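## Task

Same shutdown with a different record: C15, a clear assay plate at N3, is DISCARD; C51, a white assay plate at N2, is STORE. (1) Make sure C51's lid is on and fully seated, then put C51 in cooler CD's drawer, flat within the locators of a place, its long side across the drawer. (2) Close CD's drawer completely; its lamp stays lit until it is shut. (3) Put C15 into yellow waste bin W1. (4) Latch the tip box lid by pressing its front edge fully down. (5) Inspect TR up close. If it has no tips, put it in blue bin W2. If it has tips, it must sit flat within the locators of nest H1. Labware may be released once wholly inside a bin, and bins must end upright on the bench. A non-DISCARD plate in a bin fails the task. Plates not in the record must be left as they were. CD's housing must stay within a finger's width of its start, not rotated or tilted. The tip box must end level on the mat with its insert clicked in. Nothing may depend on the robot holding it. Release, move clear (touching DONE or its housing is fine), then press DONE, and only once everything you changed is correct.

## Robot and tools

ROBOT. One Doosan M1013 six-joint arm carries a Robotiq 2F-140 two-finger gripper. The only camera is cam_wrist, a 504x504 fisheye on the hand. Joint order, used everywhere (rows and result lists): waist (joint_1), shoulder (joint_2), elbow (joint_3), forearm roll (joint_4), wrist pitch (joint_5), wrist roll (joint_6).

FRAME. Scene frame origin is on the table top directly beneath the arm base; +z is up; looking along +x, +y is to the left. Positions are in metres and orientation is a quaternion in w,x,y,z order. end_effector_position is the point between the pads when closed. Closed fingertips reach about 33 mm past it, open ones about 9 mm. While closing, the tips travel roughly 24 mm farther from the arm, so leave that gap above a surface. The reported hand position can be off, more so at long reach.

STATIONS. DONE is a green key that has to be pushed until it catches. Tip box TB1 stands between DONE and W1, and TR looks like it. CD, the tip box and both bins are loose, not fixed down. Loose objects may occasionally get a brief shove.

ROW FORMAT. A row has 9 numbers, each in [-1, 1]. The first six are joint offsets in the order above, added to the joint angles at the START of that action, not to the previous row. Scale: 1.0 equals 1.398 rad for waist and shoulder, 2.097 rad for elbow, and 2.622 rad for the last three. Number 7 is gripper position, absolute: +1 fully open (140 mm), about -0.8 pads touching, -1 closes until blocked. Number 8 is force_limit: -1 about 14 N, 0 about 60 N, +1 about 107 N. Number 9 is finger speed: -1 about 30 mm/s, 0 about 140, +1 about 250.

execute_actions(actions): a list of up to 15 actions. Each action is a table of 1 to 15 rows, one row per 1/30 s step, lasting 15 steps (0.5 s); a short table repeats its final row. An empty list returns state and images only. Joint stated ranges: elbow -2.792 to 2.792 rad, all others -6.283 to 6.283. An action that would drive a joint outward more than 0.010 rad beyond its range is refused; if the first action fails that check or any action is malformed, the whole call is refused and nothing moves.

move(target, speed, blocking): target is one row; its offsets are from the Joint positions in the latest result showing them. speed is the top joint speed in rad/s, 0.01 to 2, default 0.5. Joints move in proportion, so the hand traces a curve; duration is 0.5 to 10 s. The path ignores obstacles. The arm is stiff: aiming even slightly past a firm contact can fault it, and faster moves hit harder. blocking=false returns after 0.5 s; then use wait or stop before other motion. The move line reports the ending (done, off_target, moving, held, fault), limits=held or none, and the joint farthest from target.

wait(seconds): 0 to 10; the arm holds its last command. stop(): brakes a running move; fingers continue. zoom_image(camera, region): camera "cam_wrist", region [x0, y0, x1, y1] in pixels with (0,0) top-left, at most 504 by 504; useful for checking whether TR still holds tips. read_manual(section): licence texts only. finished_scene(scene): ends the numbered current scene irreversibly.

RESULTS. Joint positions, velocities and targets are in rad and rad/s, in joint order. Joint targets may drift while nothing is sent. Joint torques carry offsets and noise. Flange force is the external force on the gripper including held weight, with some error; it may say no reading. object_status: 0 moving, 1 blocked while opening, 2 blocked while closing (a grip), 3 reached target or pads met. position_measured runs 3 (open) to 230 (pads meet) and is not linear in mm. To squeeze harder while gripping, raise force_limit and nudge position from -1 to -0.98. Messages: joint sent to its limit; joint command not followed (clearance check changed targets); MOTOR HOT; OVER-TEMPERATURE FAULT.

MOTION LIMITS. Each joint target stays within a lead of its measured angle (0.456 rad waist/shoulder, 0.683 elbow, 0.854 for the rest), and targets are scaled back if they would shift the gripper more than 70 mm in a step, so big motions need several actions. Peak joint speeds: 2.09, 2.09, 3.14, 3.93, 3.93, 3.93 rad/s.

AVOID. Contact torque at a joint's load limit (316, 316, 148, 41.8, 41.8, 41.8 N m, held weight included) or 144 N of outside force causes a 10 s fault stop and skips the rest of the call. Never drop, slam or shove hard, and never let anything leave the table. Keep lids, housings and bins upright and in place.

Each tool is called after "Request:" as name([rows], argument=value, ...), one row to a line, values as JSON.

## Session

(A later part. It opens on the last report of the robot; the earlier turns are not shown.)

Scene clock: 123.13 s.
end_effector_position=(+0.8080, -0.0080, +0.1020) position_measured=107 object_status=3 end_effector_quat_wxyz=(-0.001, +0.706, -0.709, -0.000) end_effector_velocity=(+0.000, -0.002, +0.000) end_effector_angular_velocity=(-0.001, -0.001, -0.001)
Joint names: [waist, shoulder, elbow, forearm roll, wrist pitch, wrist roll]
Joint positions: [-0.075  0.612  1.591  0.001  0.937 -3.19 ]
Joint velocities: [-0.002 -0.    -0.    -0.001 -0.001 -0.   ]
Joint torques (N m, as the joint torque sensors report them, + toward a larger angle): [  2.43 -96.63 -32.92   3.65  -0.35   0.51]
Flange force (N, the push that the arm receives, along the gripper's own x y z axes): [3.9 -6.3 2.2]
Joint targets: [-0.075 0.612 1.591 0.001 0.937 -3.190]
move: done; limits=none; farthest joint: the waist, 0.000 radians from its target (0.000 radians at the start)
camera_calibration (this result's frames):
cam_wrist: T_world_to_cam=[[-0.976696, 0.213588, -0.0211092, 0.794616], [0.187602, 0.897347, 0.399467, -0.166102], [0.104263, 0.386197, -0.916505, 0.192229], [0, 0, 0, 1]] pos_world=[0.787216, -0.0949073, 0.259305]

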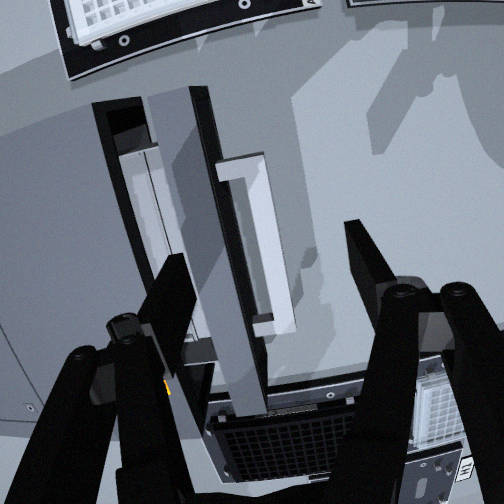

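Marginal; open a little more, then down.

Request:
move(target=[0,0,0,0,0,0,0.28,-0.6,-0.5])

Request:
move(target=[0,0.0035,0.0012,0,-0.0028,0,0.28,-0.6,-0.5], speed=0.01)

Scene clock: 128.20 s.
end_effector_position=(+0.8080, -0.0080, +0.1020) position_measured=94 object_status=3 end_effector_quat_wxyz=(-0.001, +0.706, -0.709, -0.000) end_effector_velocity=(+0.000, -0.001, -0.000) end_effector_angular_velocity=(+0.000, +0.001, -0.001)
Joint names: [waist, shoulder, elbow, forearm roll, wrist pitch, wrist roll]
Joint positions: [-0.075  0.612  1.591  0.001  0.937 -3.19 ]
Joint velocities: [-0.001  0.    -0.     0.     0.001  0.   ]
Joint torques (N m, as the joint torque sensors report them, + toward a larger angle): [  3.1  -96.08 -32.97   3.73  -0.35   0.63]
Flange force (N, the push that the arm receives, along the gripper's own x y z axes): [4.6 -5.7 2.0]
Joint targets: [-0.075 0.612 1.591 0.001 0.937 -3.190]
move: done; limits=none; farthest joint: the waist, 0.000 radians from its target (0.000 radians at the start)
camera_calibration (this result's frames):
cam_wrist: T_world_to_cam=[[-0.976696, 0.213588, -0.0210943, 0.79461], [0.187608, 0.897347, 0.399464, -0.166089], [0.10425, 0.386198, -0.916506, 0.192201], [0, 0, 0, 1]] pos_world=[0.787215, -0.0949072, 0.259261]

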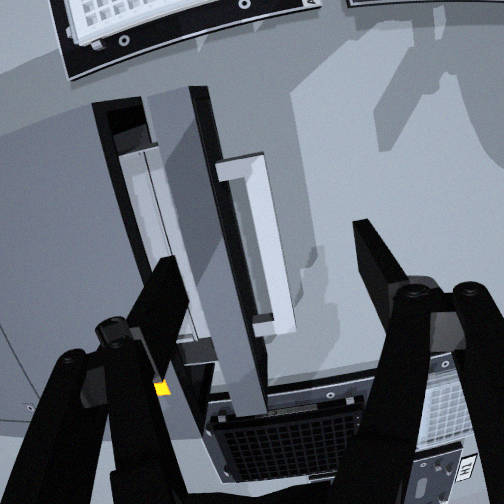

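Scene clock: 129.17 s.
end_effector_position=(+0.8080, -0.0080, +0.0969) position_measured=94 object_status=3 end_effector_quat_wxyz=(-0.001, +0.706, -0.709, -0.000) end_effector_velocity=(+0.001, +0.000, +0.000) end_effector_angular_velocity=(-0.001, -0.001, +0.001)
Joint names: [waist, shoulder, elbow, forearm roll, wrist pitch, wrist roll]
Joint positions: [-0.075  0.617  1.594  0.001  0.93  -3.19 ]
Joint velocities: [ 0.001  0.    -0.001 -0.001 -0.    -0.   ]
Joint torques (N m, as the joint torque sensors report them, + toward a larger angle): [  3.01 -96.02 -32.93   3.76  -0.43   0.55]
Flange force (N, the push that the arm receives, along the gripper's own x y z axes): [4.2 -4.9 1.3]
Joint targets: [-0.075 0.617 1.594 0.001 0.930 -3.190]
move: done; limits=none; farthest joint: the waist, 0.000 radians from its target (0.000 radians at the start)
camera_calibration (this result's frames):
cam_wrist: T_world_to_cam=[[-0.976697, 0.213592, -0.02103, 0.794497], [0.187638, 0.897346, 0.399452, -0.164099], [0.104191, 0.386198, -0.916513, 0.187611], [0, 0, 0, 1]] pos_world=[0.787226, -0.0948996, 0.254206]

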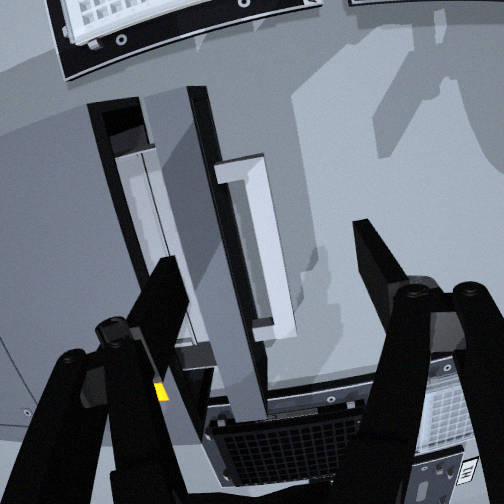

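Request:
move(target=[0,0.009,0.003,0,-0.0072,0,0.28,-0.6,-0.5], speed=0.015)

Request:
move(target=[0,-0.064,0.076,0,-0.0265,0,0.28,-0.6,0], speed=0.05)

Request:
move(target=[0,-0.064,0.074,0,-0.025,0,0.28,-0.6,0], speed=0.05)

Scene clock: 136.23 s.
end_effector_position=(+0.8080, -0.0080, +0.0840) position_measured=94 object_status=3 end_effector_quat_wxyz=(-0.001, +0.706, -0.709, -0.000) end_effector_velocity=(-0.000, -0.000, -0.001) end_effector_angular_velocity=(+0.000, +0.001, -0.000)
Joint names: [waist, shoulder, elbow, forearm roll, wrist pitch, wrist roll]
Joint positions: [-0.075  0.63   1.6    0.001  0.911 -3.19 ]
Joint velocities: [-0.     0.001  0.    -0.    -0.001 -0.   ]
Joint torques (N m, as the joint torque sensors report them, + toward a larger angle): [  2.32 -96.87 -32.19   3.53  -0.43   0.56]
Flange force (N, the push that the arm receives, along the gripper's own x y z axes): [3.9 -6.2 2.4]
Joint targets: [-0.075 0.630 1.600 0.001 0.911 -3.190]
move: done; limits=none; farthest joint: the waist, 0.000 radians from its target (0.000 radians at the start)
camera_calibration (this result's frames):
cam_wrist: T_world_to_cam=[[-0.976694, 0.213602, -0.0210367, 0.79419], [0.187645, 0.897347, 0.399445, -0.158957], [0.1042, 0.386189, -0.916516, 0.175758], [0, 0, 0, 1]] pos_world=[0.787195, -0.094877, 0.241286]

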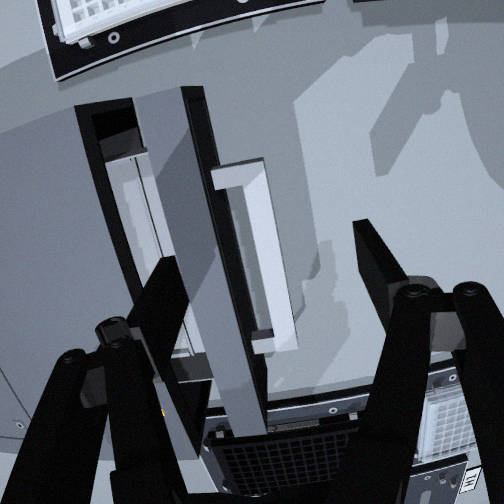

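Scene clock: 139.70 s.
end_effector_position=(+0.7367, -0.0042, +0.0845) position_measured=94 object_status=3 end_effector_quat_wxyz=(-0.001, +0.705, -0.709, -0.000) end_effector_velocity=(+0.001, -0.000, +0.001) end_effector_angular_velocity=(-0.001, -0.002, +0.001)
Joint names: [waist, shoulder, elbow, forearm roll, wrist pitch, wrist roll]
Joint positions: [-0.075  0.54   1.759  0.001  0.842 -3.19 ]
Joint velocities: [-0.    -0.001 -0.001 -0.001  0.    -0.   ]
Joint torques (N m, as the joint torque sensors report them, + toward a larger angle): [  4.53 -87.57 -28.62   3.86   0.45   0.45]
Flange force (N, the push that the arm receives, along the gripper's own x y z axes): [6.6 -8.7 2.6]
Joint targets: [-0.075 0.540 1.760 0.001 0.842 -3.190]
move: done; limits=none; farthest joint: the waist, 0.000 radians from its target (0.000 radians at the start)
camera_calibration (this result's frames):
cam_wrist: T_world_to_cam=[[-0.976695, 0.213639, -0.0206192, 0.72378], [0.187851, 0.897344, 0.399357, -0.149309], [0.103821, 0.386176, -0.916564, 0.18248], [0, 0, 0, 1]] pos_world=[0.716015, -0.0911157, 0.241806]

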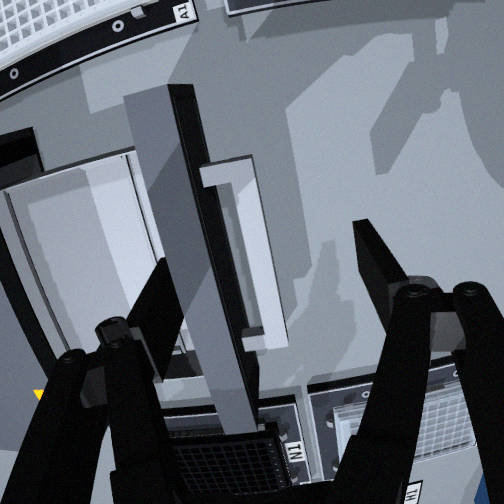

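Scene clock: 143.10 s.
end_effector_position=(+0.6627, -0.0003, +0.0842) position_measured=94 object_status=3 end_effector_quat_wxyz=(-0.001, +0.705, -0.709, -0.000) end_effector_velocity=(+0.001, -0.000, +0.002) end_effector_angular_velocity=(-0.001, -0.003, +0.000)
Joint names: [waist, shoulder, elbow, forearm roll, wrist pitch, wrist roll]
Joint positions: [-0.075  0.451  1.915  0.001  0.776 -3.19 ]
Joint velocities: [-0.    -0.002 -0.    -0.001 -0.     0.   ]
Joint torques (N m, as the joint torque sensors report them, + toward a larger angle): [  3.78 -76.77 -26.34   3.58   0.49   0.54]
Flange force (N, the push that the arm receives, along the gripper's own x y z axes): [6.5 -8.0 2.1]
Joint targets: [-0.075 0.451 1.915 0.001 0.776 -3.190]
move: done; limits=none; farthest joint: the waist, 0.000 radians from its target (0.000 radians at the start)
camera_calibration (this result's frames):
cam_wrist: T_world_to_cam=[[-0.976691, 0.213672, -0.0204623, 0.650589], [0.187948, 0.897347, 0.399304, -0.138849], [0.103682, 0.386151, -0.91659, 0.188489], [0, 0, 0, 1]] pos_world=[0.641978, -0.0872022, 0.241522]

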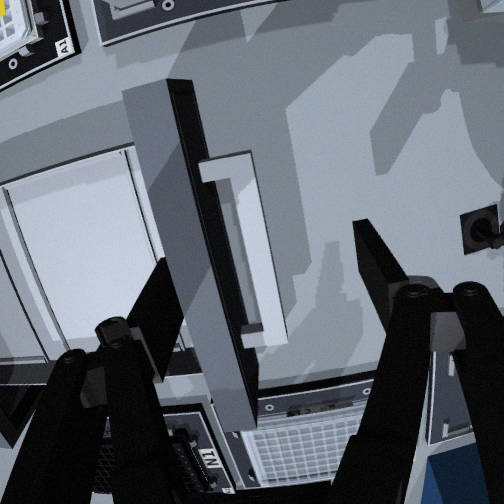

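Request:
move(target=[0,-0.0372,-0.0253,0,0.0397,0,0.3,-0.6,0], speed=0.1)

Request:
move(target=[0,0.103,-0.0792,0,0.0092,0,0.3,-0.6,0], speed=0.15)

Scene clock: 149.07 s.
end_effector_position=(+0.6732, -0.0010, +0.1407) position_measured=91 object_status=3 end_effector_quat_wxyz=(-0.002, +0.705, -0.709, +0.000) end_effector_velocity=(-0.001, -0.000, +0.001) end_effector_angular_velocity=(+0.000, +0.000, -0.001)
Joint names: [waist, shoulder, elbow, forearm roll, wrist pitch, wrist roll]
Joint positions: [-0.075  0.399  1.862  0.001  0.88  -3.19 ]
Joint velocities: [-0.001 -0.002  0.     0.     0.002 -0.   ]
Joint torques (N m, as the joint torque sensors report them, + toward a larger angle): [  2.95 -75.32 -30.9    3.53  -0.18   0.58]
Flange force (N, the push that the arm receives, along the gripper's own x y z axes): [5.4 -6.4 2.6]
Joint targets: [-0.075 0.399 1.862 0.001 0.880 -3.190]
move: done; limits=none; farthest joint: the waist, 0.000 radians from its target (0.000 radians at the start)
camera_calibration (this result's frames):
cam_wrist: T_world_to_cam=[[-0.976682, 0.213619, -0.0214148, 0.662298], [0.18751, 0.897358, 0.399486, -0.162558], [0.104555, 0.386156, -0.916489, 0.238853], [0, 0, 0, 1]] pos_world=[0.652363, -0.0878413, 0.298029]

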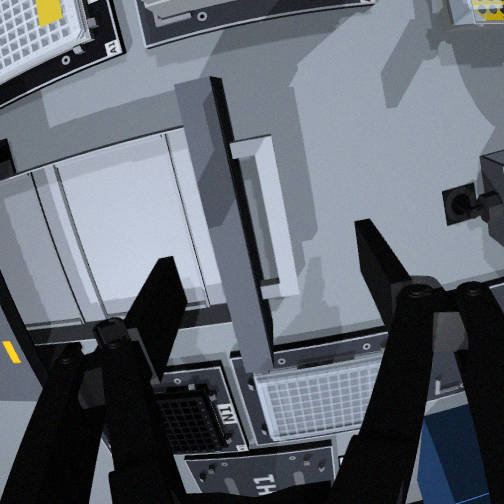

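Scene clock: 150.57 s.
end_effector_position=(+0.7597, -0.0055, +0.1100) position_measured=91 object_status=3 end_effector_quat_wxyz=(-0.001, +0.706, -0.709, -0.001) end_effector_velocity=(+0.000, -0.000, +0.001) end_effector_angular_velocity=(-0.000, -0.000, +0.000)
Joint names: [waist, shoulder, elbow, forearm roll, wrist pitch, wrist roll]
Joint positions: [-0.075  0.543  1.696  0.001  0.904 -3.19 ]
Joint velocities: [-0.    -0.001 -0.001 -0.     0.001 -0.   ]
Joint torques (N m, as the joint torque sensors report them, + toward a larger angle): [  3.2  -89.5  -31.79   3.54  -0.28   0.53]
Flange force (N, the push that the arm receives, along the gripper's own x y z axes): [4.7 -6.3 2.2]
Joint targets: [-0.075 0.543 1.695 0.001 0.904 -3.190]
move: done; limits=none; farthest joint: the waist, 0.000 radians from its target (0.000 radians at the start)
camera_calibration (this result's frames):
cam_wrist: T_world_to_cam=[[-0.976727, 0.213605, -0.0194311, 0.746876], [0.188296, 0.897314, 0.399214, -0.163008], [0.10271, 0.386265, -0.916652, 0.204815], [0, 0, 0, 1]] pos_world=[0.739152, -0.0923798, 0.267332]

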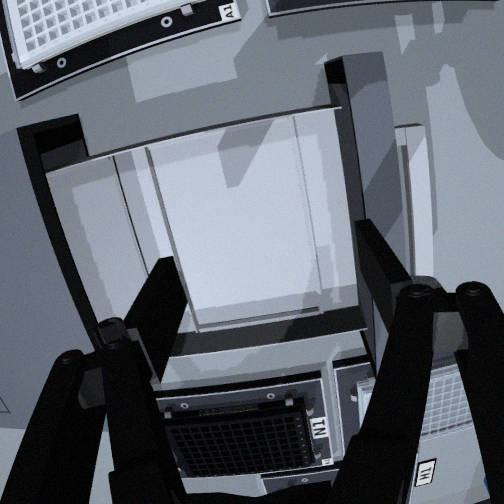

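Request:
move(target=[0,-0.0422,-0.0467,0,0.0591,0,0.3,-0.5,0], speed=0.2)

Request:
move(target=[-0.1545,0.033,-0.0472,0,0.0198,0.5046,0.45,-0.5,0], speed=0.7)

Request:
move(target=[0,0.093,-0.0043,0,-0.0458,0,0.45,-0.5,0], speed=0.2)

Request:
move(target=[0,0.0436,0.0124,0,-0.0332,0,0.45,-0.5,0], speed=0.07)

Request:
move(target=[0,0,0,0,0,0,-1,-0.5,-0.8])

Scene clock: 162.67 s.
end_effector_position=(+0.7770, -0.0065, +0.2008) position_measured=91 object_status=3 end_effector_quat_wxyz=(-0.002, +0.706, -0.709, -0.000) end_effector_velocity=(+0.000, +0.000, +0.001) end_effector_angular_velocity=(-0.000, -0.001, -0.000)
Joint names: [waist, shoulder, elbow, forearm roll, wrist pitch, wrist roll]
Joint positions: [-0.075  0.484  1.598  0.001  1.059 -3.19 ]
Joint velocities: [ 0.    -0.001 -0.001  0.     0.001  0.   ]
Joint torques (N m, as the joint torque sensors report them, + toward a larger angle): [  3.04 -88.07 -36.46   3.97  -0.58   0.57]
Flange force (N, the push that the arm receives, along the gripper's own x y z axes): [4.5 -5.2 2.0]
Joint targets: [-0.075 0.484 1.598 0.001 1.059 -3.190]
move: done; limits=none; farthest joint: the waist, 0.000 radians from its target (0.000 radians at the start)
camera_calibration (this result's frames):
cam_wrist: T_world_to_cam=[[-0.976706, 0.213517, -0.0213682, 0.766181], [0.187427, 0.897348, 0.399548, -0.200965], [0.104485, 0.386235, -0.916463, 0.285246], [0, 0, 0, 1]] pos_world=[0.756196, -0.0934289, 0.358085]

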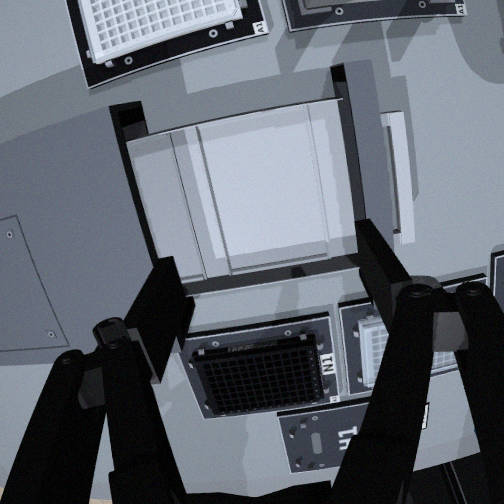

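Scene clock: 165.07 s.
end_effector_position=(+0.7952, -0.1833, +0.2128) position_measured=72 object_status=3 end_effector_quat_wxyz=(+0.002, -0.014, +1.000, +0.001) end_effector_velocity=(+0.001, +0.000, +0.002) end_effector_angular_velocity=(+0.000, -0.004, -0.002)
Joint names: [waist, shoulder, elbow, forearm roll, wrist pitch, wrist roll]
Joint positions: [-0.291  0.53   1.499  0.001  1.111 -1.868]
Joint velocities: [ 0.    -0.002 -0.002  0.001  0.     0.001]
Joint torques (N m, as the joint torque sensors report them, + toward a larger angle): [  2.75 -92.72 -36.85   4.18  -0.37   0.71]
Flange force (N, the push that the arm receives, along the gripper's own x y z axes): [-4.3 -5.1 0.2]
Joint targets: [-0.291 0.530 1.499 0.001 1.111 -1.868]
move: done; limits=none; farthest joint: the waist, 0.000 radians from its target (0.216 radians at the start)
camera_calibration (this result's frames):
cam_wrist: T_world_to_cam=[[0.182078, 0.98313, -0.0173765, 0.0407249], [0.902551, -0.16009, 0.399715, -0.813111], [0.390191, -0.0884627, -0.916475, 0.0483866], [0, 0, 0, 1]] pos_world=[0.70758, -0.165928, 0.370066]

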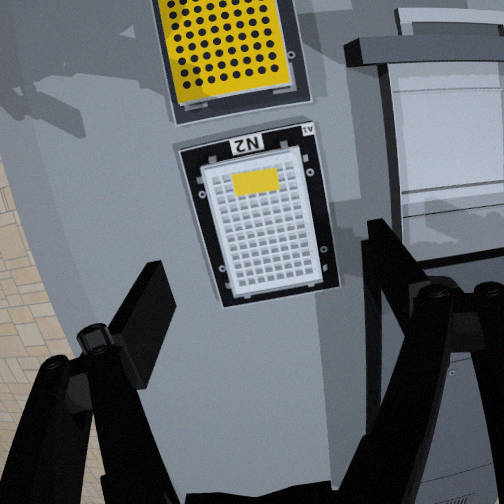

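Scene clock: 166.10 s.
end_effector_position=(+0.8271, -0.1919, +0.1090) position_measured=72 object_status=3 end_effector_quat_wxyz=(+0.001, -0.014, +1.000, +0.001) end_effector_velocity=(+0.000, -0.000, -0.001) end_effector_angular_velocity=(-0.000, +0.000, -0.000)
Joint names: [waist, shoulder, elbow, forearm roll, wrist pitch, wrist roll]
Joint positions: [-0.291  0.66   1.49   0.001  0.991 -1.868]
Joint velocities: [-0.     0.002  0.    -0.    -0.002  0.   ]
Joint torques (N m, as the joint torque sensors report them, + toward a larger angle): [   2.98 -100.64  -34.29    3.79   -0.68    0.57]
Flange force (N, the push that the arm receives, along the gripper's own x y z axes): [-4.1 -5.2 0.7]
Joint targets: [-0.291 0.660 1.490 0.001 0.991 -1.868]
move: done; limits=none; farthest joint: the waist, 0.000 radians from its target (0.000 radians at the start)
camera_calibration (this result's frames):
cam_wrist: T_world_to_cam=[[0.182161, 0.983116, -0.0173442, 0.0414892], [0.902877, -0.160256, 0.398912, -0.801983], [0.389397, -0.0883261, -0.916825, -0.0591681], [0, 0, 0, 1]] pos_world=[0.739575, -0.174538, 0.266394]

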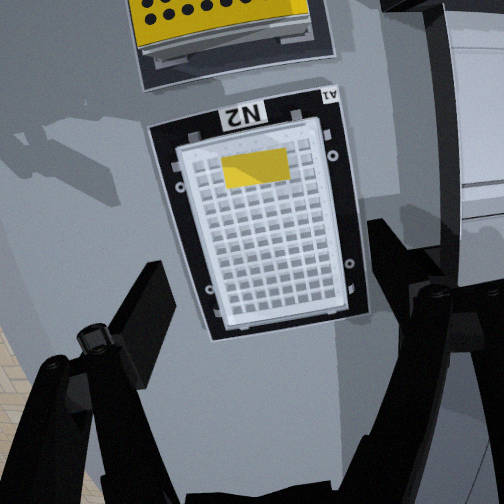

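Scene clock: 167.63 s.
end_effector_position=(+0.8280, -0.1920, +0.0455) position_measured=72 object_status=3 end_effector_quat_wxyz=(+0.001, -0.014, +1.000, +0.001) end_effector_velocity=(-0.000, +0.001, -0.002) end_effector_angular_velocity=(+0.001, +0.002, -0.001)
Joint names: [waist, shoulder, elbow, forearm roll, wrist pitch, wrist roll]
Joint positions: [-0.291  0.721  1.516  0.001  0.904 -1.868]
Joint velocities: [ 0.     0.002  0.001  0.001 -0.001  0.   ]
Joint torques (N m, as the joint torque sensors report them, + toward a larger angle): [   3.19 -104.92  -32.63    3.6    -0.15    0.64]
Flange force (N, the push that the arm receives, along the gripper's own x y z axes): [-4.3 -5.6 4.0]
Joint targets: [-0.291 0.721 1.516 0.001 0.904 -1.868]
move: done; limits=none; farthest joint: the waist, 0.000 radians from its target (0.000 radians at the start)
camera_calibration (this result's frames):
cam_wrist: T_world_to_cam=[[0.182213, 0.983105, -0.0173889, 0.0403111], [0.902836, -0.160278, 0.398997, -0.77746], [0.389469, -0.0884018, -0.916787, -0.117805], [0, 0, 0, 1]] pos_world=[0.740455, -0.174654, 0.202903]

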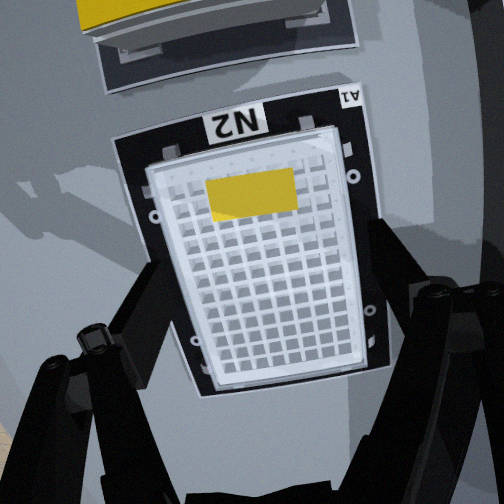

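Scene clock: 168.20 s.
end_effector_position=(+0.8280, -0.1920, +0.0455) position_measured=102 object_status=2 end_effector_quat_wxyz=(+0.001, -0.014, +1.000, +0.001) end_effector_velocity=(+0.000, -0.000, -0.000) end_effector_angular_velocity=(+0.000, -0.000, -0.000)
Joint names: [waist, shoulder, elbow, forearm roll, wrist pitch, wrist roll]
Joint positions: [-0.291  0.721  1.516  0.001  0.904 -1.868]
Joint velocities: [-0.     0.    -0.     0.001 -0.    -0.   ]
Joint torques (N m, as the joint torque sensors report them, + toward a larger angle): [  3.86 -91.19 -27.16   3.76  -1.6    0.59]
Flange force (N, the push that the arm receives, along the gripper's own x y z axes): [-1.4 -5.7 -14.3]
Joint targets: [-0.291 0.721 1.516 0.001 0.904 -1.868]
move: done; limits=none; farthest joint: the waist, 0.000 radians from its target (0.000 radians at the start)
camera_calibration (this result's frames):
cam_wrist: T_world_to_cam=[[0.182213, 0.983105, -0.0173888, 0.0403106], [0.902836, -0.160279, 0.398996, -0.777452], [0.389468, -0.0884016, -0.916788, -0.11782], [0, 0, 0, 1]] pos_world=[0.740453, -0.174654, 0.202886]

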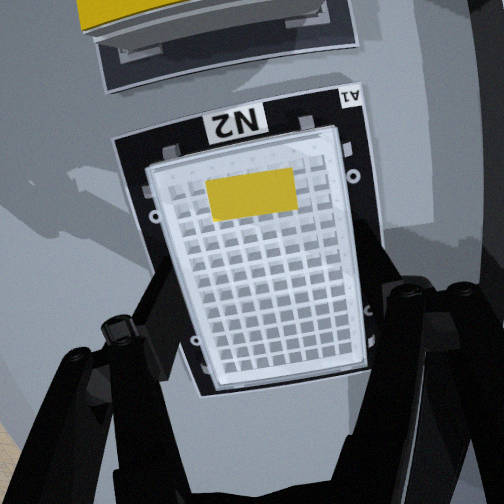

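Request:
move(target=[0,-0.0436,-0.0124,0,0.0332,0,-1,-0.5,-0.8], speed=0.07)

Request:
move(target=[0,-0.093,0.0043,0,0.0458,0,-1,-0.5,-0.8], speed=0.2)

Request:
move(target=[0.154,-0.033,0.0472,0,-0.0194,-0.5,-1,-0.5,-0.8], speed=0.6)

Request:
move(target=[0,0.0873,0.0367,0,-0.0759,0,-1,-0.5,-0.8], speed=0.08)

Request:
zoom_image(camera="cam_wrist", region=[80,70,420,410])

Scene clock: 177.93 s.
end_effector_position=(+0.8271, -0.1919, +0.1090) position_measured=103 object_status=2 end_effector_quat_wxyz=(+0.001, -0.014, +1.000, +0.001) end_effector_velocity=(+0.000, +0.000, +0.001) end_effector_angular_velocity=(-0.000, -0.000, +0.001)
Joint names: [waist, shoulder, elbow, forearm roll, wrist pitch, wrist roll]
Joint positions: [-0.291  0.66   1.49   0.001  0.991 -1.868]
Joint velocities: [ 0.001 -0.001 -0.    -0.     0.001  0.   ]
Joint torques (N m, as the joint torque sensors report them, + toward a larger angle): [   3.73 -102.89  -34.41    3.84   -0.44    0.55]
Flange force (N, the push that the arm receives, along the gripper's own x y z axes): [-6.4 -6.4 3.3]
Joint targets: [-0.291 0.660 1.490 0.001 0.991 -1.868]
move: done; limits=none; farthest joint: the waist, 0.000 radians from its target (0.000 radians at the start)
camera_calibration (this result's frames):
cam_wrist: T_world_to_cam=[[0.182161, 0.983116, -0.0173441, 0.0414889], [0.902878, -0.160256, 0.398911, -0.801976], [0.389396, -0.0883257, -0.916826, -0.0591831], [0, 0, 0, 1]] pos_world=[0.739575, -0.174538, 0.266376]

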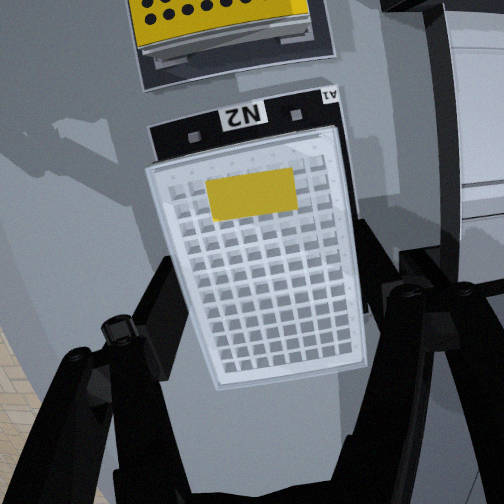

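Scene clock: 178.97 s.
end_effector_position=(+0.7952, -0.1833, +0.2128) position_measured=103 object_status=2 end_effector_quat_wxyz=(+0.002, -0.014, +1.000, +0.001) end_effector_velocity=(+0.001, -0.000, +0.003) end_effector_angular_velocity=(-0.001, -0.004, +0.000)
Joint names: [waist, shoulder, elbow, forearm roll, wrist pitch, wrist roll]
Joint positions: [-0.291  0.53   1.499  0.001  1.111 -1.868]
Joint velocities: [-0.    -0.003 -0.001 -0.     0.    -0.   ]
Joint torques (N m, as the joint torque sensors report them, + toward a larger angle): [  3.25 -92.39 -37.23   4.07  -0.44   0.49]
Flange force (N, the push that the arm receives, along the gripper's own x y z axes): [-3.4 -5.6 1.2]
Joint targets: [-0.291 0.530 1.499 0.001 1.111 -1.868]
move: done; limits=none; farthest joint: the waist, 0.000 radians from its target (0.000 radians at the start)
camera_calibration (this result's frames):
cam_wrist: T_world_to_cam=[[0.182104, 0.983126, -0.0173761, 0.0407064], [0.902548, -0.160114, 0.399714, -0.813107], [0.390187, -0.0884725, -0.916475, 0.0483707], [0, 0, 0, 1]] pos_world=[0.707581, -0.16593, 0.370048]

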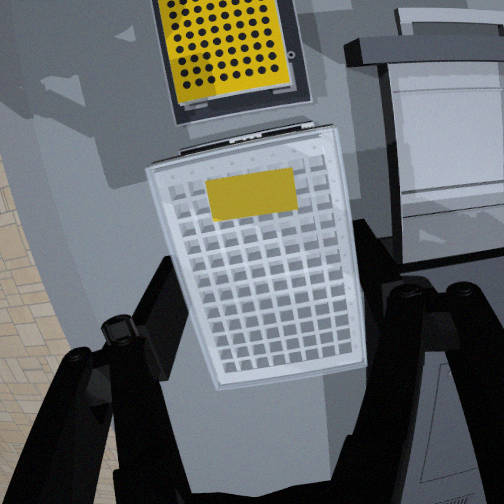

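Scene clock: 181.67 s.
end_effector_position=(+0.7767, -0.0071, +0.2008) position_measured=103 object_status=2 end_effector_quat_wxyz=(-0.001, +0.701, -0.713, -0.000) end_effector_velocity=(+0.000, +0.000, +0.000) end_effector_angular_velocity=(+0.000, -0.000, +0.001)
Joint names: [waist, shoulder, elbow, forearm roll, wrist pitch, wrist roll]
Joint positions: [-0.075  0.484  1.598  0.001  1.06  -3.178]
Joint velocities: [ 0.    -0.     0.     0.    -0.    -0.001]
Joint torques (N m, as the joint torque sensors report them, + toward a larger angle): [  2.54 -88.84 -36.28   4.05  -0.3    0.47]
Flange force (N, the push that the arm receives, along the gripper's own x y z axes): [3.4 -6.4 2.8]
Joint targets: [-0.075 0.484 1.598 0.001 1.060 -3.178]
move: done; limits=none; farthest joint: the waist, 0.000 radians from its target (0.215 radians at the start)
camera_calibration (this result's frames):
cam_wrist: T_world_to_cam=[[-0.973921, 0.225978, -0.0203014, 0.76366], [0.199305, 0.894847, 0.399408, -0.209634], [0.108424, 0.384946, -0.916548, 0.282418], [0, 0, 0, 1]] pos_world=[0.754905, -0.0936955, 0.358083]

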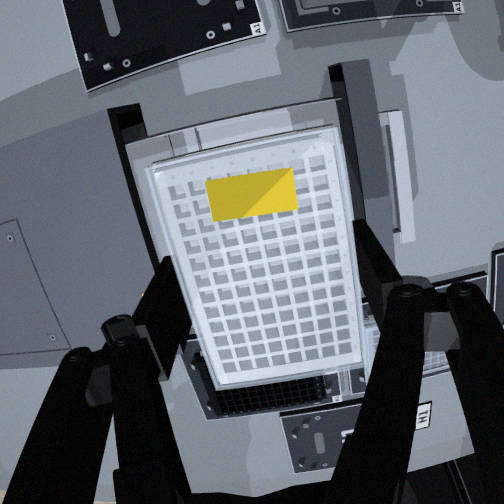

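Scene clock: 184.50 s.
end_effector_position=(+0.7778, -0.0069, +0.0706) position_measured=103 object_status=2 end_effector_quat_wxyz=(-0.001, +0.701, -0.713, -0.000) end_effector_velocity=(+0.000, +0.000, -0.000) end_effector_angular_velocity=(-0.000, -0.001, -0.000)
Joint names: [waist, shoulder, elbow, forearm roll, wrist pitch, wrist roll]
Joint positions: [-0.075  0.606  1.675  0.001  0.861 -3.178]
Joint velocities: [ 0.     0.     0.     0.    -0.002  0.   ]
Joint torques (N m, as the joint torque sensors report them, + toward a larger angle): [  3.27 -93.13 -31.21   3.52  -0.47   0.57]
Flange force (N, the push that the arm receives, along the gripper's own x y z axes): [4.5 -4.4 1.5]
Joint targets: [-0.075 0.606 1.675 0.001 0.861 -3.178]
move: done; limits=none; farthest joint: the waist, 0.000 radians from its target (0.000 radians at the start)
camera_calibration (this result's frames):
cam_wrist: T_world_to_cam=[[-0.973894, 0.226094, -0.0202851, 0.762117], [0.199427, 0.894855, 0.399329, -0.158082], [0.108438, 0.384859, -0.916583, 0.162915], [0, 0, 0, 1]] pos_world=[0.756081, -0.0935487, 0.227911]

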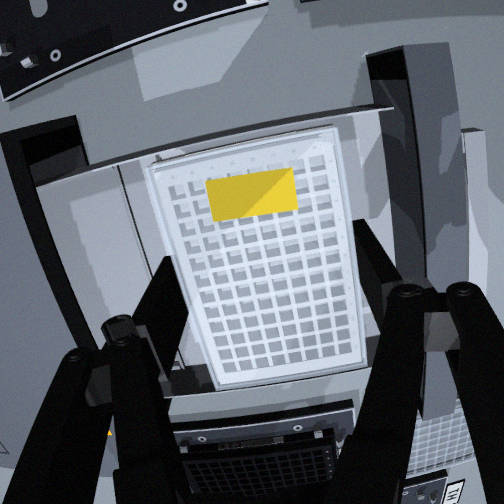

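Region (80, 70, 420, 410) of cam_wrist's 504x504 image, scaled by 1.482, with more detail than that image has.

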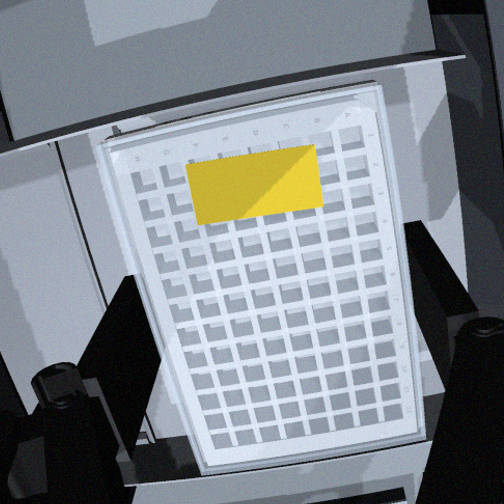

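Request:
move(target=[0.0023,0,0,0,0,0.001,-1,-0.5,-0.8], speed=0.01)

Request:
move(target=[0,0.0106,0.0027,0,-0.0078,0,-1,-0.5,-0.8], speed=0.02)

Request:
zoom_image(camera="cam_wrist", region=[80,70,420,410])

Scene clock: 189.83 s.
end_effector_position=(+0.7778, -0.0044, +0.0705) position_measured=103 object_status=2 end_effector_quat_wxyz=(-0.001, +0.701, -0.713, -0.000) end_effector_velocity=(+0.000, +0.000, +0.001) end_effector_angular_velocity=(-0.000, -0.000, +0.001)
Joint names: [waist, shoulder, elbow, forearm roll, wrist pitch, wrist roll]
Joint positions: [-0.072  0.606  1.675  0.001  0.861 -3.176]
Joint velocities: [ 0.    -0.001 -0.    -0.     0.001 -0.   ]
Joint torques (N m, as the joint torque sensors report them, + toward a larger angle): [  3.29 -94.73 -31.48   3.51  -0.36   0.54]
Flange force (N, the push that the arm receives, along the gripper's own x y z axes): [4.7 -5.6 3.6]
Joint targets: [-0.072 0.606 1.675 0.001 0.861 -3.176]
move: done; limits=none; farthest joint: the waist, 0.000 radians from its target (0.004 radians at the start)
camera_calibration (this result's frames):
cam_wrist: T_world_to_cam=[[-0.974028, 0.22552, -0.0202633, 0.761663], [0.198909, 0.894972, 0.399324, -0.159887], [0.108191, 0.384922, -0.916586, 0.162112], [0, 0, 0, 1]] pos_world=[0.756145, -0.0910769, 0.22787]

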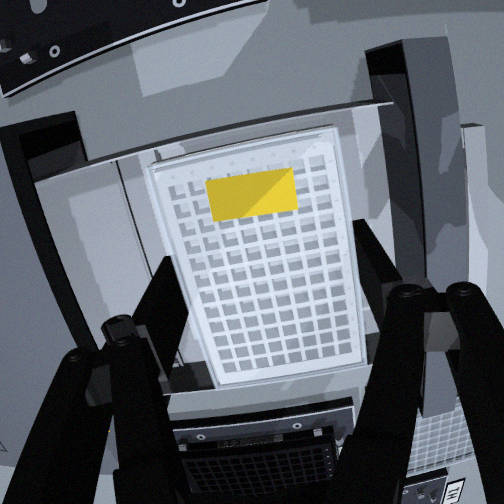

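Scene clock: 191.07 s.
end_effector_position=(+0.7778, -0.0044, +0.0567) position_measured=103 object_status=2 end_effector_quat_wxyz=(-0.001, +0.701, -0.713, -0.000) end_effector_velocity=(+0.001, -0.000, +0.002) end_effector_angular_velocity=(-0.001, -0.003, +0.001)
Joint names: [waist, shoulder, elbow, forearm roll, wrist pitch, wrist roll]
Joint positions: [-0.072  0.621  1.68   0.001  0.841 -3.176]
Joint velocities: [ 0.    -0.002 -0.    -0.001 -0.001 -0.   ]
Joint torques (N m, as the joint torque sensors report them, + toward a larger angle): [  2.99 -94.2  -31.13   3.36  -0.25   0.72]
Flange force (N, the push that the arm receives, along the gripper's own x y z axes): [4.5 -3.3 1.9]
Joint targets: [-0.072 0.621 1.680 0.001 0.841 -3.176]
move: done; limits=none; farthest joint: the waist, 0.000 radians from its target (0.000 radians at the start)
camera_calibration (this result's frames):
cam_wrist: T_world_to_cam=[[-0.974026, 0.22553, -0.0202375, 0.761348], [0.198929, 0.894974, 0.399311, -0.15439], [0.108169, 0.384914, -0.916592, 0.149427], [0, 0, 0, 1]] pos_world=[0.756122, -0.0910481, 0.214022]

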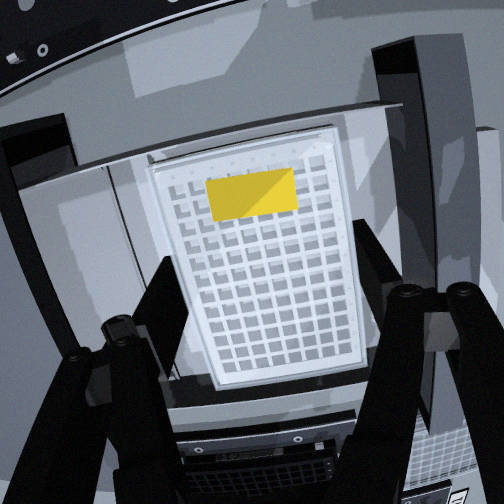

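Region (80, 70, 420, 410) of cam_wrist's 504x504 image, scaled by 1.482, with more detail than that image has.

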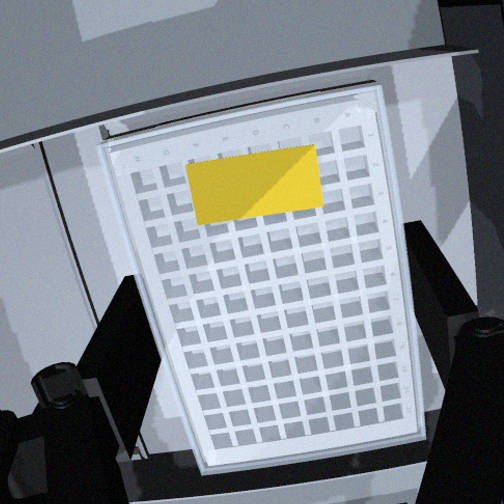

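Request:
move(target=[0,0.0062,0.0003,0,-0.0035,0,-1,-0.5,-0.8], speed=0.01)

Request:
move(target=[0,0.001,0.0003,0,-0.0008,0,-1,-0.5,-0.8], speed=0.01)

Request:
zoom_image(camera="cam_wrist", region=[80,70,420,410])

Scene clock: 198.07 s.
end_effector_position=(+0.7787, -0.0044, +0.0497) position_measured=103 object_status=2 end_effector_quat_wxyz=(-0.001, +0.701, -0.713, -0.000) end_effector_velocity=(+0.000, +0.000, -0.000) end_effector_angular_velocity=(-0.001, -0.000, +0.001)
Joint names: [waist, shoulder, elbow, forearm roll, wrist pitch, wrist roll]
Joint positions: [-0.072  0.629  1.681  0.001  0.832 -3.176]
Joint velocities: [ 0.    -0.     0.    -0.001 -0.001  0.   ]
Joint torques (N m, as the joint torque sensors report them, + toward a larger angle): [  3.1  -94.69 -30.86   3.4   -0.35   0.5 ]
Flange force (N, the push that the arm receives, along the gripper's own x y z axes): [4.2 -3.5 2.1]
Joint targets: [-0.072 0.629 1.681 0.001 0.832 -3.176]
move: done; limits=none; farthest joint: the waist, 0.000 radians from its target (0.000 radians at the start)
camera_calibration (this result's frames):
cam_wrist: T_world_to_cam=[[-0.974026, 0.225541, -0.0201218, 0.762027], [0.198987, 0.894971, 0.399289, -0.151783], [0.108064, 0.384914, -0.916604, 0.143041], [0, 0, 0, 1]] pos_world=[0.75698, -0.0910853, 0.20705]

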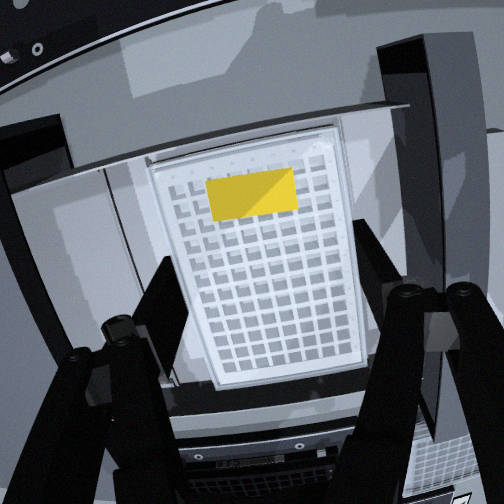

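Scene clock: 198.77 s.
end_effector_position=(+0.7786, -0.0044, +0.0484) position_measured=103 object_status=2 end_effector_quat_wxyz=(-0.001, +0.701, -0.713, -0.000) end_effector_velocity=(-0.001, -0.000, -0.001) end_effector_angular_velocity=(+0.000, +0.001, -0.001)
Joint names: [waist, shoulder, elbow, forearm roll, wrist pitch, wrist roll]
Joint positions: [-0.072  0.631  1.681  0.001  0.83  -3.176]
Joint velocities: [-0.001  0.     0.001  0.    -0.    -0.   ]
Joint torques (N m, as the joint torque sensors report them, + toward a larger angle): [  2.61 -94.97 -30.34   3.28  -0.45   0.66]
Flange force (N, the push that the arm receives, along the gripper's own x y z axes): [4.3 -5.3 3.0]
Joint targets: [-0.072 0.631 1.681 0.001 0.830 -3.176]
move: done; limits=none; farthest joint: the waist, 0.000 radians from its target (0.000 radians at the start)
camera_calibration (this result's frames):
cam_wrist: T_world_to_cam=[[-0.974024, 0.225542, -0.0201917, 0.761965], [0.198959, 0.894972, 0.399299, -0.151224], [0.10813, 0.38491, -0.916598, 0.141766], [0, 0, 0, 1]] pos_world=[0.75693, -0.0910807, 0.205711]

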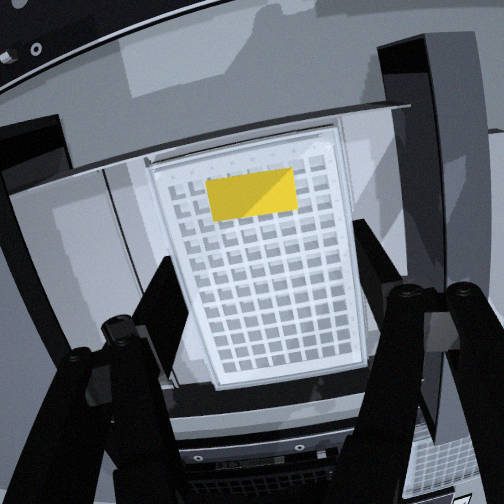

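Region (80, 70, 420, 410) of cam_wrist's 504x504 image, scaled by 1.482, with more detail than that image has.

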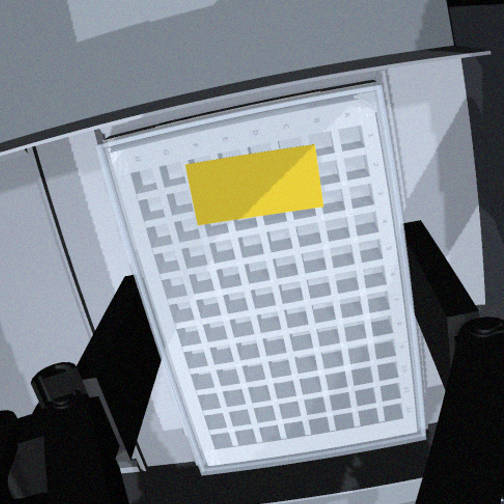

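Request:
execute_actions(actions=[])

Request:
move(target=[0,0,0,0,0,0,0.3,-0.4,-0.8])

Request:
move(target=[0,-0.018,-0.003,0,0.012,0,0.3,-0.4,-0.8], speed=0.1)

Request:
move(target=[0,-0.087,-0.037,0,0.0755,0,0.3,-0.4,-0.8], speed=0.3)

Scene clock: 223.60 s.
end_effector_position=(+0.7786, -0.0044, +0.0484) position_measured=103 object_status=2 end_effector_quat_wxyz=(-0.001, +0.701, -0.713, -0.000) end_effector_velocity=(+0.001, +0.000, +0.001) end_effector_angular_velocity=(+0.000, -0.002, +0.000)
Joint names: [waist, shoulder, elbow, forearm roll, wrist pitch, wrist roll]
Joint positions: [-0.072  0.631  1.681  0.001  0.83  -3.176]
Joint velocities: [ 0.    -0.002 -0.001  0.001  0.    -0.   ]
Joint torques (N m, as the joint torque sensors report them, + toward a larger angle): [  2.82 -95.45 -30.22   3.34  -0.46   0.65]
Flange force (N, the push that the arm receives, along the gripper's own x y z axes): [4.4 -5.9 2.7]
Joint targets: [-0.072 0.631 1.681 0.001 0.830 -3.176]
camera_calibration (this result's frames):
cam_wrist: T_world_to_cam=[[-0.974024, 0.225542, -0.0201905, 0.761963], [0.19896, 0.894972, 0.399299, -0.15122], [0.108129, 0.38491, -0.916598, 0.141758], [0, 0, 0, 1]] pos_world=[0.756929, -0.0910806, 0.205702]

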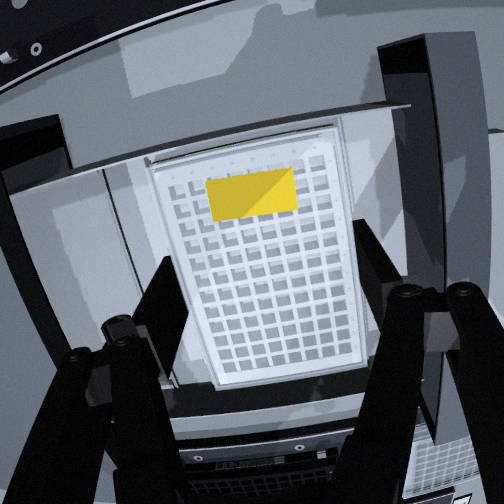

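Scene clock: 224.10 s.
end_effector_position=(+0.7786, -0.0044, +0.0484) position_measured=91 object_status=3 end_effector_quat_wxyz=(-0.001, +0.701, -0.713, -0.000) end_effector_velocity=(+0.001, +0.000, +0.001) end_effector_angular_velocity=(+0.000, -0.002, +0.000)
Joint names: [waist, shoulder, elbow, forearm roll, wrist pitch, wrist roll]
Joint positions: [-0.072  0.631  1.681  0.001  0.83  -3.176]
Joint velocities: [ 0.001 -0.001 -0.001  0.    -0.001  0.   ]
Joint torques (N m, as the joint torque sensors report them, + toward a larger angle): [  3.28 -94.73 -30.18   3.38  -0.38   0.59]
Flange force (N, the push that the arm receives, along the gripper's own x y z axes): [4.5 -4.8 1.9]
Joint targets: [-0.072 0.631 1.681 0.001 0.830 -3.176]
move: done; limits=none; farthest joint: the waist, 0.000 radians from its target (0.000 radians at the start)
camera_calibration (this result's frames):
cam_wrist: T_world_to_cam=[[-0.974024, 0.225542, -0.0201891, 0.761963], [0.198961, 0.894972, 0.399299, -0.15122], [0.108127, 0.38491, -0.916598, 0.141758], [0, 0, 0, 1]] pos_world=[0.756929, -0.0910805, 0.2057]

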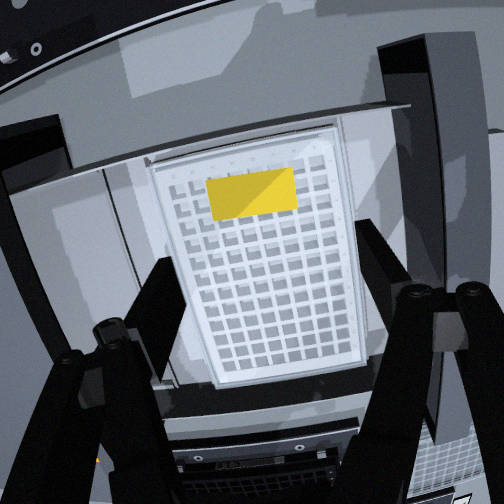

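Scene clock: 224.87 s.
end_effector_position=(+0.7775, -0.0044, +0.0705) position_measured=91 object_status=3 end_effector_quat_wxyz=(-0.001, +0.701, -0.713, -0.000) end_effector_velocity=(+0.001, -0.001, +0.000) end_effector_angular_velocity=(-0.000, -0.001, -0.001)
Joint names: [waist, shoulder, elbow, forearm roll, wrist pitch, wrist roll]
Joint positions: [-0.072  0.606  1.675  0.001  0.861 -3.176]
Joint velocities: [-0.001  0.    -0.001 -0.001 -0.     0.   ]
Joint torques (N m, as the joint torque sensors report them, + toward a larger angle): [  3.61 -94.76 -30.9    3.51  -0.5    0.64]
Flange force (N, the push that the arm receives, along the gripper's own x y z axes): [5.5 -7.9 4.1]
Joint targets: [-0.072 0.606 1.675 0.001 0.861 -3.176]
move: done; limits=none; farthest joint: the elbow, 0.001 radians from its target (0.007 radians at the start)
camera_calibration (this result's frames):
cam_wrist: T_world_to_cam=[[-0.974029, 0.225526, -0.0201607, 0.761357], [0.198955, 0.894969, 0.399308, -0.159859], [0.108098, 0.384927, -0.916595, 0.162176], [0, 0, 0, 1]] pos_world=[0.755857, -0.0910624, 0.227832]

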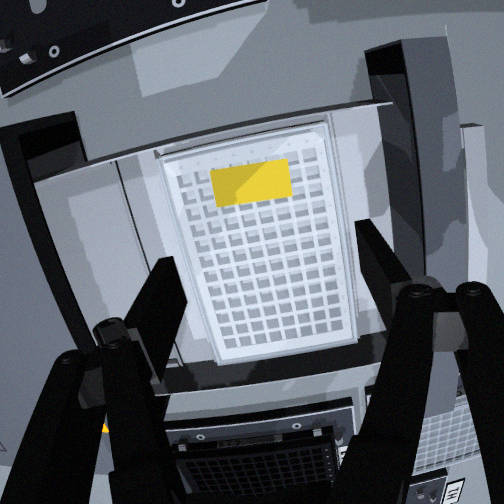

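Scene clock: 225.97 s.
end_effector_position=(+0.7771, -0.0046, +0.2006) position_measured=91 object_status=3 end_effector_quat_wxyz=(-0.002, +0.701, -0.713, -0.000) end_effector_velocity=(-0.001, +0.001, +0.001) end_effector_angular_velocity=(+0.001, -0.000, +0.000)
Joint names: [waist, shoulder, elbow, forearm roll, wrist pitch, wrist roll]
Joint positions: [-0.072  0.484  1.598  0.001  1.059 -3.176]
Joint velocities: [ 0.001 -0.002  0.001  0.001  0.001 -0.   ]
Joint torques (N m, as the joint torque sensors report them, + toward a larger angle): [  3.35 -87.66 -36.4    4.01  -0.27   0.6 ]
Flange force (N, the push that the arm receives, along the gripper's own x y z axes): [4.7 -4.2 1.6]
Joint targets: [-0.072 0.484 1.598 0.001 1.059 -3.176]
move: done; limits=none; farthest joint: the waist, 0.000 radians from its target (0.000 radians at the start)
camera_calibration (this result's frames):
cam_wrist: T_world_to_cam=[[-0.974028, 0.225414, -0.021387, 0.763823], [0.198348, 0.894985, 0.399576, -0.211145], [0.109211, 0.384956, -0.916451, 0.280646], [0, 0, 0, 1]] pos_world=[0.755216, -0.0912417, 0.357903]

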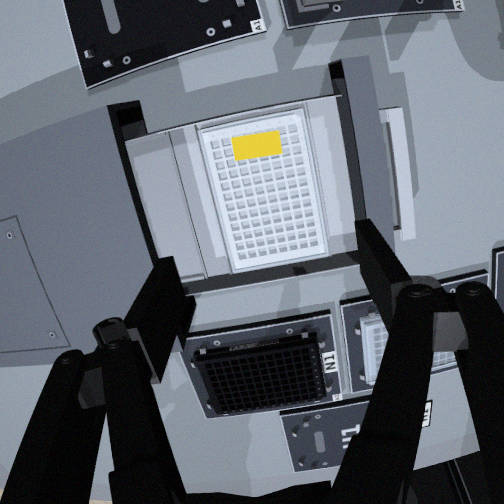

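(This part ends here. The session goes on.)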